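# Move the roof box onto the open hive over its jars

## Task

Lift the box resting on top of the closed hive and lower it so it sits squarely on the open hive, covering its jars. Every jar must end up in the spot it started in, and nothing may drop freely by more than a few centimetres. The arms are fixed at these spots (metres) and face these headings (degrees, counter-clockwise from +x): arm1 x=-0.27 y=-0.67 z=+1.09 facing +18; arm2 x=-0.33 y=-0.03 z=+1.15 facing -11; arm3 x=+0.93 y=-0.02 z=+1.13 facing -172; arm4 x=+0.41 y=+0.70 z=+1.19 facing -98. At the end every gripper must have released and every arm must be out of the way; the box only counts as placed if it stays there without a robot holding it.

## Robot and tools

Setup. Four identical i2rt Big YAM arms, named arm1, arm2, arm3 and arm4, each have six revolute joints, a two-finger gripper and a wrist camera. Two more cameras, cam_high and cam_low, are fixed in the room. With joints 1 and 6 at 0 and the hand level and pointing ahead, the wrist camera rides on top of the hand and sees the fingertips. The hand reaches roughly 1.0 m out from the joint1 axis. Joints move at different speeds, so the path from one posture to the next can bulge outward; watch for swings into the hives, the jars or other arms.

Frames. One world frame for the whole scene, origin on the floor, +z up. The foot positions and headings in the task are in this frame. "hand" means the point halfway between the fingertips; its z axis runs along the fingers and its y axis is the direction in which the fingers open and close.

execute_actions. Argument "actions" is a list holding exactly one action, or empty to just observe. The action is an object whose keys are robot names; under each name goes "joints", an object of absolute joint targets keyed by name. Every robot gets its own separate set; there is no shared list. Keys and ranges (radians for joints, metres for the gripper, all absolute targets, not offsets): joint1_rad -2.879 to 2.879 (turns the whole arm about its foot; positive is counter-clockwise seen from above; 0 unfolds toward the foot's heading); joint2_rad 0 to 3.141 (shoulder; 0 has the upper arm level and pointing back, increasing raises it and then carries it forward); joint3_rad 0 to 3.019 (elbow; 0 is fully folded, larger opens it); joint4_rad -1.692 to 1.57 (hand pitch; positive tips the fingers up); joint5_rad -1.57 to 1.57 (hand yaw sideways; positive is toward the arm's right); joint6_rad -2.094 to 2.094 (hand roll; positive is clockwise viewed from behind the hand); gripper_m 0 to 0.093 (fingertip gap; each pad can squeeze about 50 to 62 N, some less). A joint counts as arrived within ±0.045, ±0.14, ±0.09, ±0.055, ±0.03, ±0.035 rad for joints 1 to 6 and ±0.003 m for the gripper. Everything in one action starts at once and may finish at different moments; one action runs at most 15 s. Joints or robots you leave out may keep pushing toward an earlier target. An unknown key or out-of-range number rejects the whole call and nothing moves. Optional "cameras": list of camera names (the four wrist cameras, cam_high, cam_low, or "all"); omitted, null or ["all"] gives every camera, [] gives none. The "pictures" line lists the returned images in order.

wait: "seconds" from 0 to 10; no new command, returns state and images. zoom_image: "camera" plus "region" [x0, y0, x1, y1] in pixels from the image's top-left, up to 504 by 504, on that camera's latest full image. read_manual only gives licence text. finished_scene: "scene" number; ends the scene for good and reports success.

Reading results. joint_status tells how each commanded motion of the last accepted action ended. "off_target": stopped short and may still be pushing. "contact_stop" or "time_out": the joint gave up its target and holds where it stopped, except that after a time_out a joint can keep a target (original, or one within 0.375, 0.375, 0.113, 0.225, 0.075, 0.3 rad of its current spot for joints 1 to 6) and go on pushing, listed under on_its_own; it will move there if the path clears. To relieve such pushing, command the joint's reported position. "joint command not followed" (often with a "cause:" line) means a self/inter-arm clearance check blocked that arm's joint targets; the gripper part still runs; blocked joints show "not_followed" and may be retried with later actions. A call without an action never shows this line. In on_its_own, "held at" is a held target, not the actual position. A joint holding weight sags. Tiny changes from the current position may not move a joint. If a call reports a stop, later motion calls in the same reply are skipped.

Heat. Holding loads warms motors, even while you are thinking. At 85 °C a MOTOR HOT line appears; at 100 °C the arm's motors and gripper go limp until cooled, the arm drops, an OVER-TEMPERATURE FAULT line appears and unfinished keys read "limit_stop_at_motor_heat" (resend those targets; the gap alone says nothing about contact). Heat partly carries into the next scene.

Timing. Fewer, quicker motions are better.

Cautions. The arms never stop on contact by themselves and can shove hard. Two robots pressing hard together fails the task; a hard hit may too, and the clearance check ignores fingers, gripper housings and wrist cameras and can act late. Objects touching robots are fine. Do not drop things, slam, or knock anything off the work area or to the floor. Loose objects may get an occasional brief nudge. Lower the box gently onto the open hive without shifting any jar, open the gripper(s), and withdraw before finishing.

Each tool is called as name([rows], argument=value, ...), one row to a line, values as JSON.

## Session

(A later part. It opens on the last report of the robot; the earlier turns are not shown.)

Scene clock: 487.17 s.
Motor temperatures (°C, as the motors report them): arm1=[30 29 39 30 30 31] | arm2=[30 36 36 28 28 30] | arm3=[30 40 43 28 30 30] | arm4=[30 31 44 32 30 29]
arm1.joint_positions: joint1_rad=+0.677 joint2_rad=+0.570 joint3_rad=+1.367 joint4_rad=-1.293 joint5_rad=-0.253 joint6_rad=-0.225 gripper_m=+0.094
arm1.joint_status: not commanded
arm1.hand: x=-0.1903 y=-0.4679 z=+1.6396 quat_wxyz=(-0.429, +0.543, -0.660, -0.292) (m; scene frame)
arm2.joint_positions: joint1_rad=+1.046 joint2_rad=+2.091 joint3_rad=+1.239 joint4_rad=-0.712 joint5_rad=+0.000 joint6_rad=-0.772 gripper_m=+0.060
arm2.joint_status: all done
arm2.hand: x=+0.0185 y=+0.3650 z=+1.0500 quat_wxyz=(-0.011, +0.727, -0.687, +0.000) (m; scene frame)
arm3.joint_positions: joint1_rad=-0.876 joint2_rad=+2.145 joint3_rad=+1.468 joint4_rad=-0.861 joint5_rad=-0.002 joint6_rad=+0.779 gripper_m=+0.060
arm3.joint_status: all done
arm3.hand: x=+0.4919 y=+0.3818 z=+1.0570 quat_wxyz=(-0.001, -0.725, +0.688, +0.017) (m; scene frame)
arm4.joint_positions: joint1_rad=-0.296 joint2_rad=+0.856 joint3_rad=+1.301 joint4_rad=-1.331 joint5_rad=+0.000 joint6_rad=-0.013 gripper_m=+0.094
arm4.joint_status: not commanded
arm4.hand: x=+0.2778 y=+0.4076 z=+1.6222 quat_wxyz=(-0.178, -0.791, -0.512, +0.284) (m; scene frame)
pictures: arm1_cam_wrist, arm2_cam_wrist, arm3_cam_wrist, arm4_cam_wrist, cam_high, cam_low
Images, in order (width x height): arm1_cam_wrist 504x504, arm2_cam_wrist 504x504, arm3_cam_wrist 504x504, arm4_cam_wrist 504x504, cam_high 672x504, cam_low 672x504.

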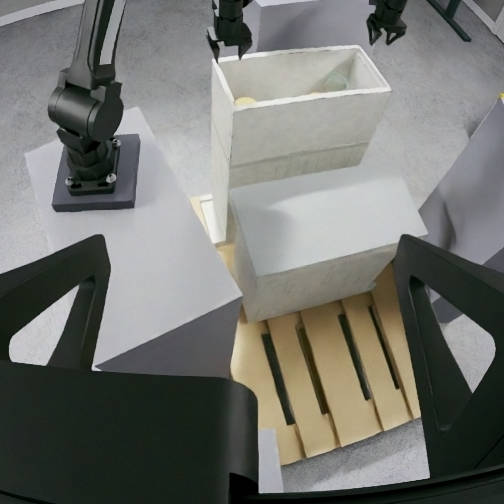

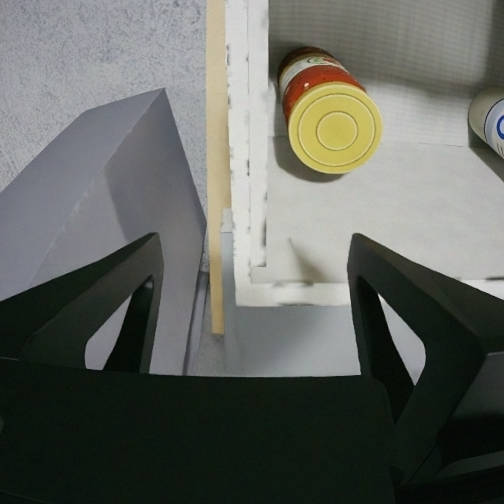

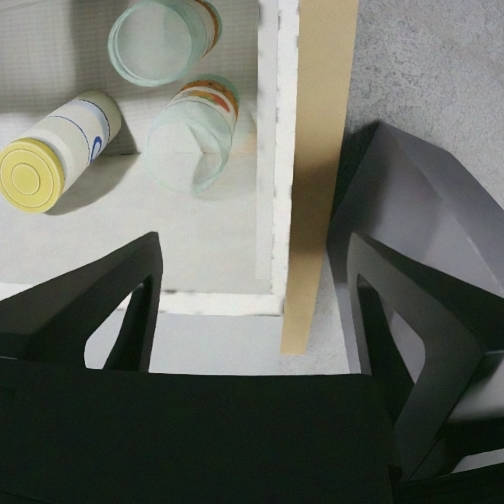

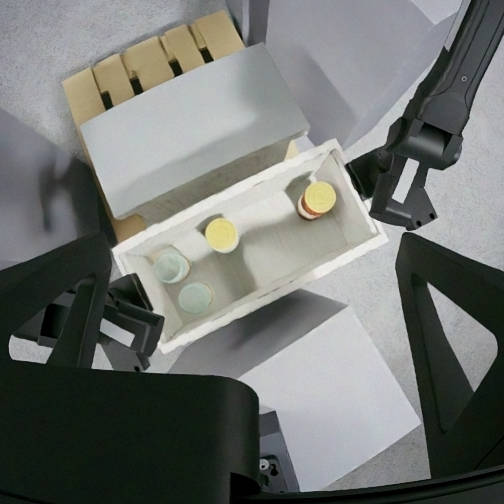

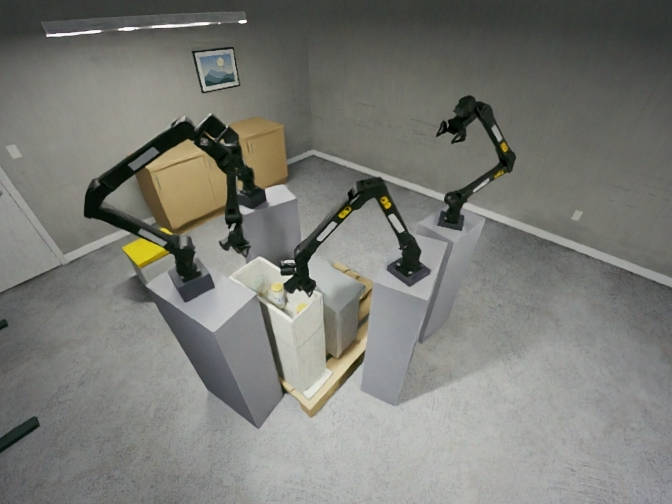

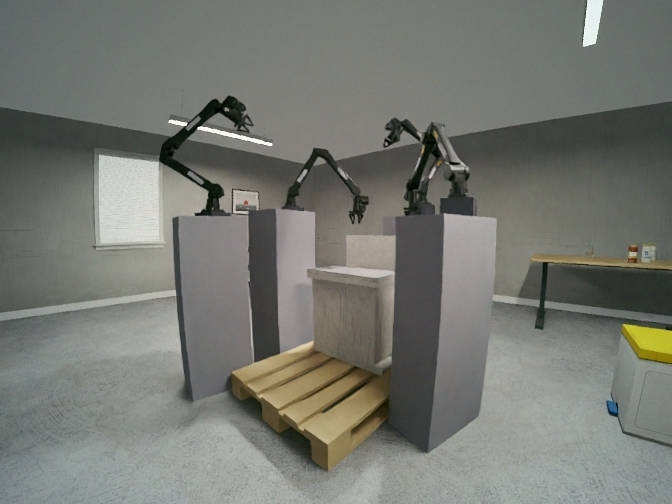

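execute_actions([
  {"arm2":{"joints":{"joint1_rad":0.7,"joint2_rad":1.6,"joint3_rad":0.9,"joint4_rad":-0.9}},"arm3":{"joints":{"joint1_rad":-0.6,"joint2_rad":1.65,"joint3_rad":1.0,"joint4_rad":-0.9}}},
], cameras=["cam_high"])

finished_scene(scene=1)

Scene clock: 519.23 s.
Motor temperatures (°C, as the motors report them): arm1=[30 29 40 30 30 31] | arm2=[30 35 36 28 28 30] | arm3=[30 38 42 28 29 30] | arm4=[30 31 44 32 30 29]
arm1.joint_positions: joint1_rad=+0.677 joint2_rad=+0.570 joint3_rad=+1.367 joint4_rad=-1.293 joint5_rad=-0.253 joint6_rad=-0.225 gripper_m=+0.094
arm1.joint_status: not commanded
arm1.hand: x=-0.1903 y=-0.4679 z=+1.6396 quat_wxyz=(-0.429, +0.543, -0.660, -0.292) (m; scene frame)
arm2.joint_positions: joint1_rad=+0.692 joint2_rad=+1.590 joint3_rad=+0.900 joint4_rad=-0.895 joint5_rad=+0.000 joint6_rad=-0.772 gripper_m=+0.060
arm2.joint_status: all done
arm2.hand: x=+0.0148 y=+0.1563 z=+1.1745 quat_wxyz=(-0.001, +0.595, -0.804, -0.002) (m; scene frame)
arm3.joint_positions: joint1_rad=-0.604 joint2_rad=+1.632 joint3_rad=+1.012 joint4_rad=-0.893 joint5_rad=-0.001 joint6_rad=+0.779 gripper_m=+0.060
arm3.joint_status: all done
arm3.hand: x=+0.5375 y=+0.1812 z=+1.1669 quat_wxyz=(-0.005, -0.812, +0.583, +0.028) (m; scene frame)
arm4.joint_positions: joint1_rad=-0.296 joint2_rad=+0.856 joint3_rad=+1.301 joint4_rad=-1.331 joint5_rad=+0.000 joint6_rad=-0.013 gripper_m=+0.094
arm4.joint_status: not commanded
arm4.hand: x=+0.2778 y=+0.4076 z=+1.6222 quat_wxyz=(-0.178, -0.791, -0.512, +0.284) (m; scene frame)
pictures: cam_high
Images, in order (width x height): cam_high 672x504.

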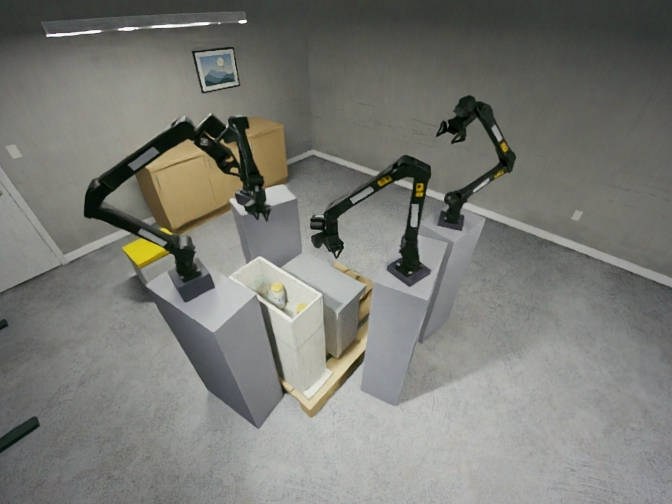

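The scene is finished: the task was done.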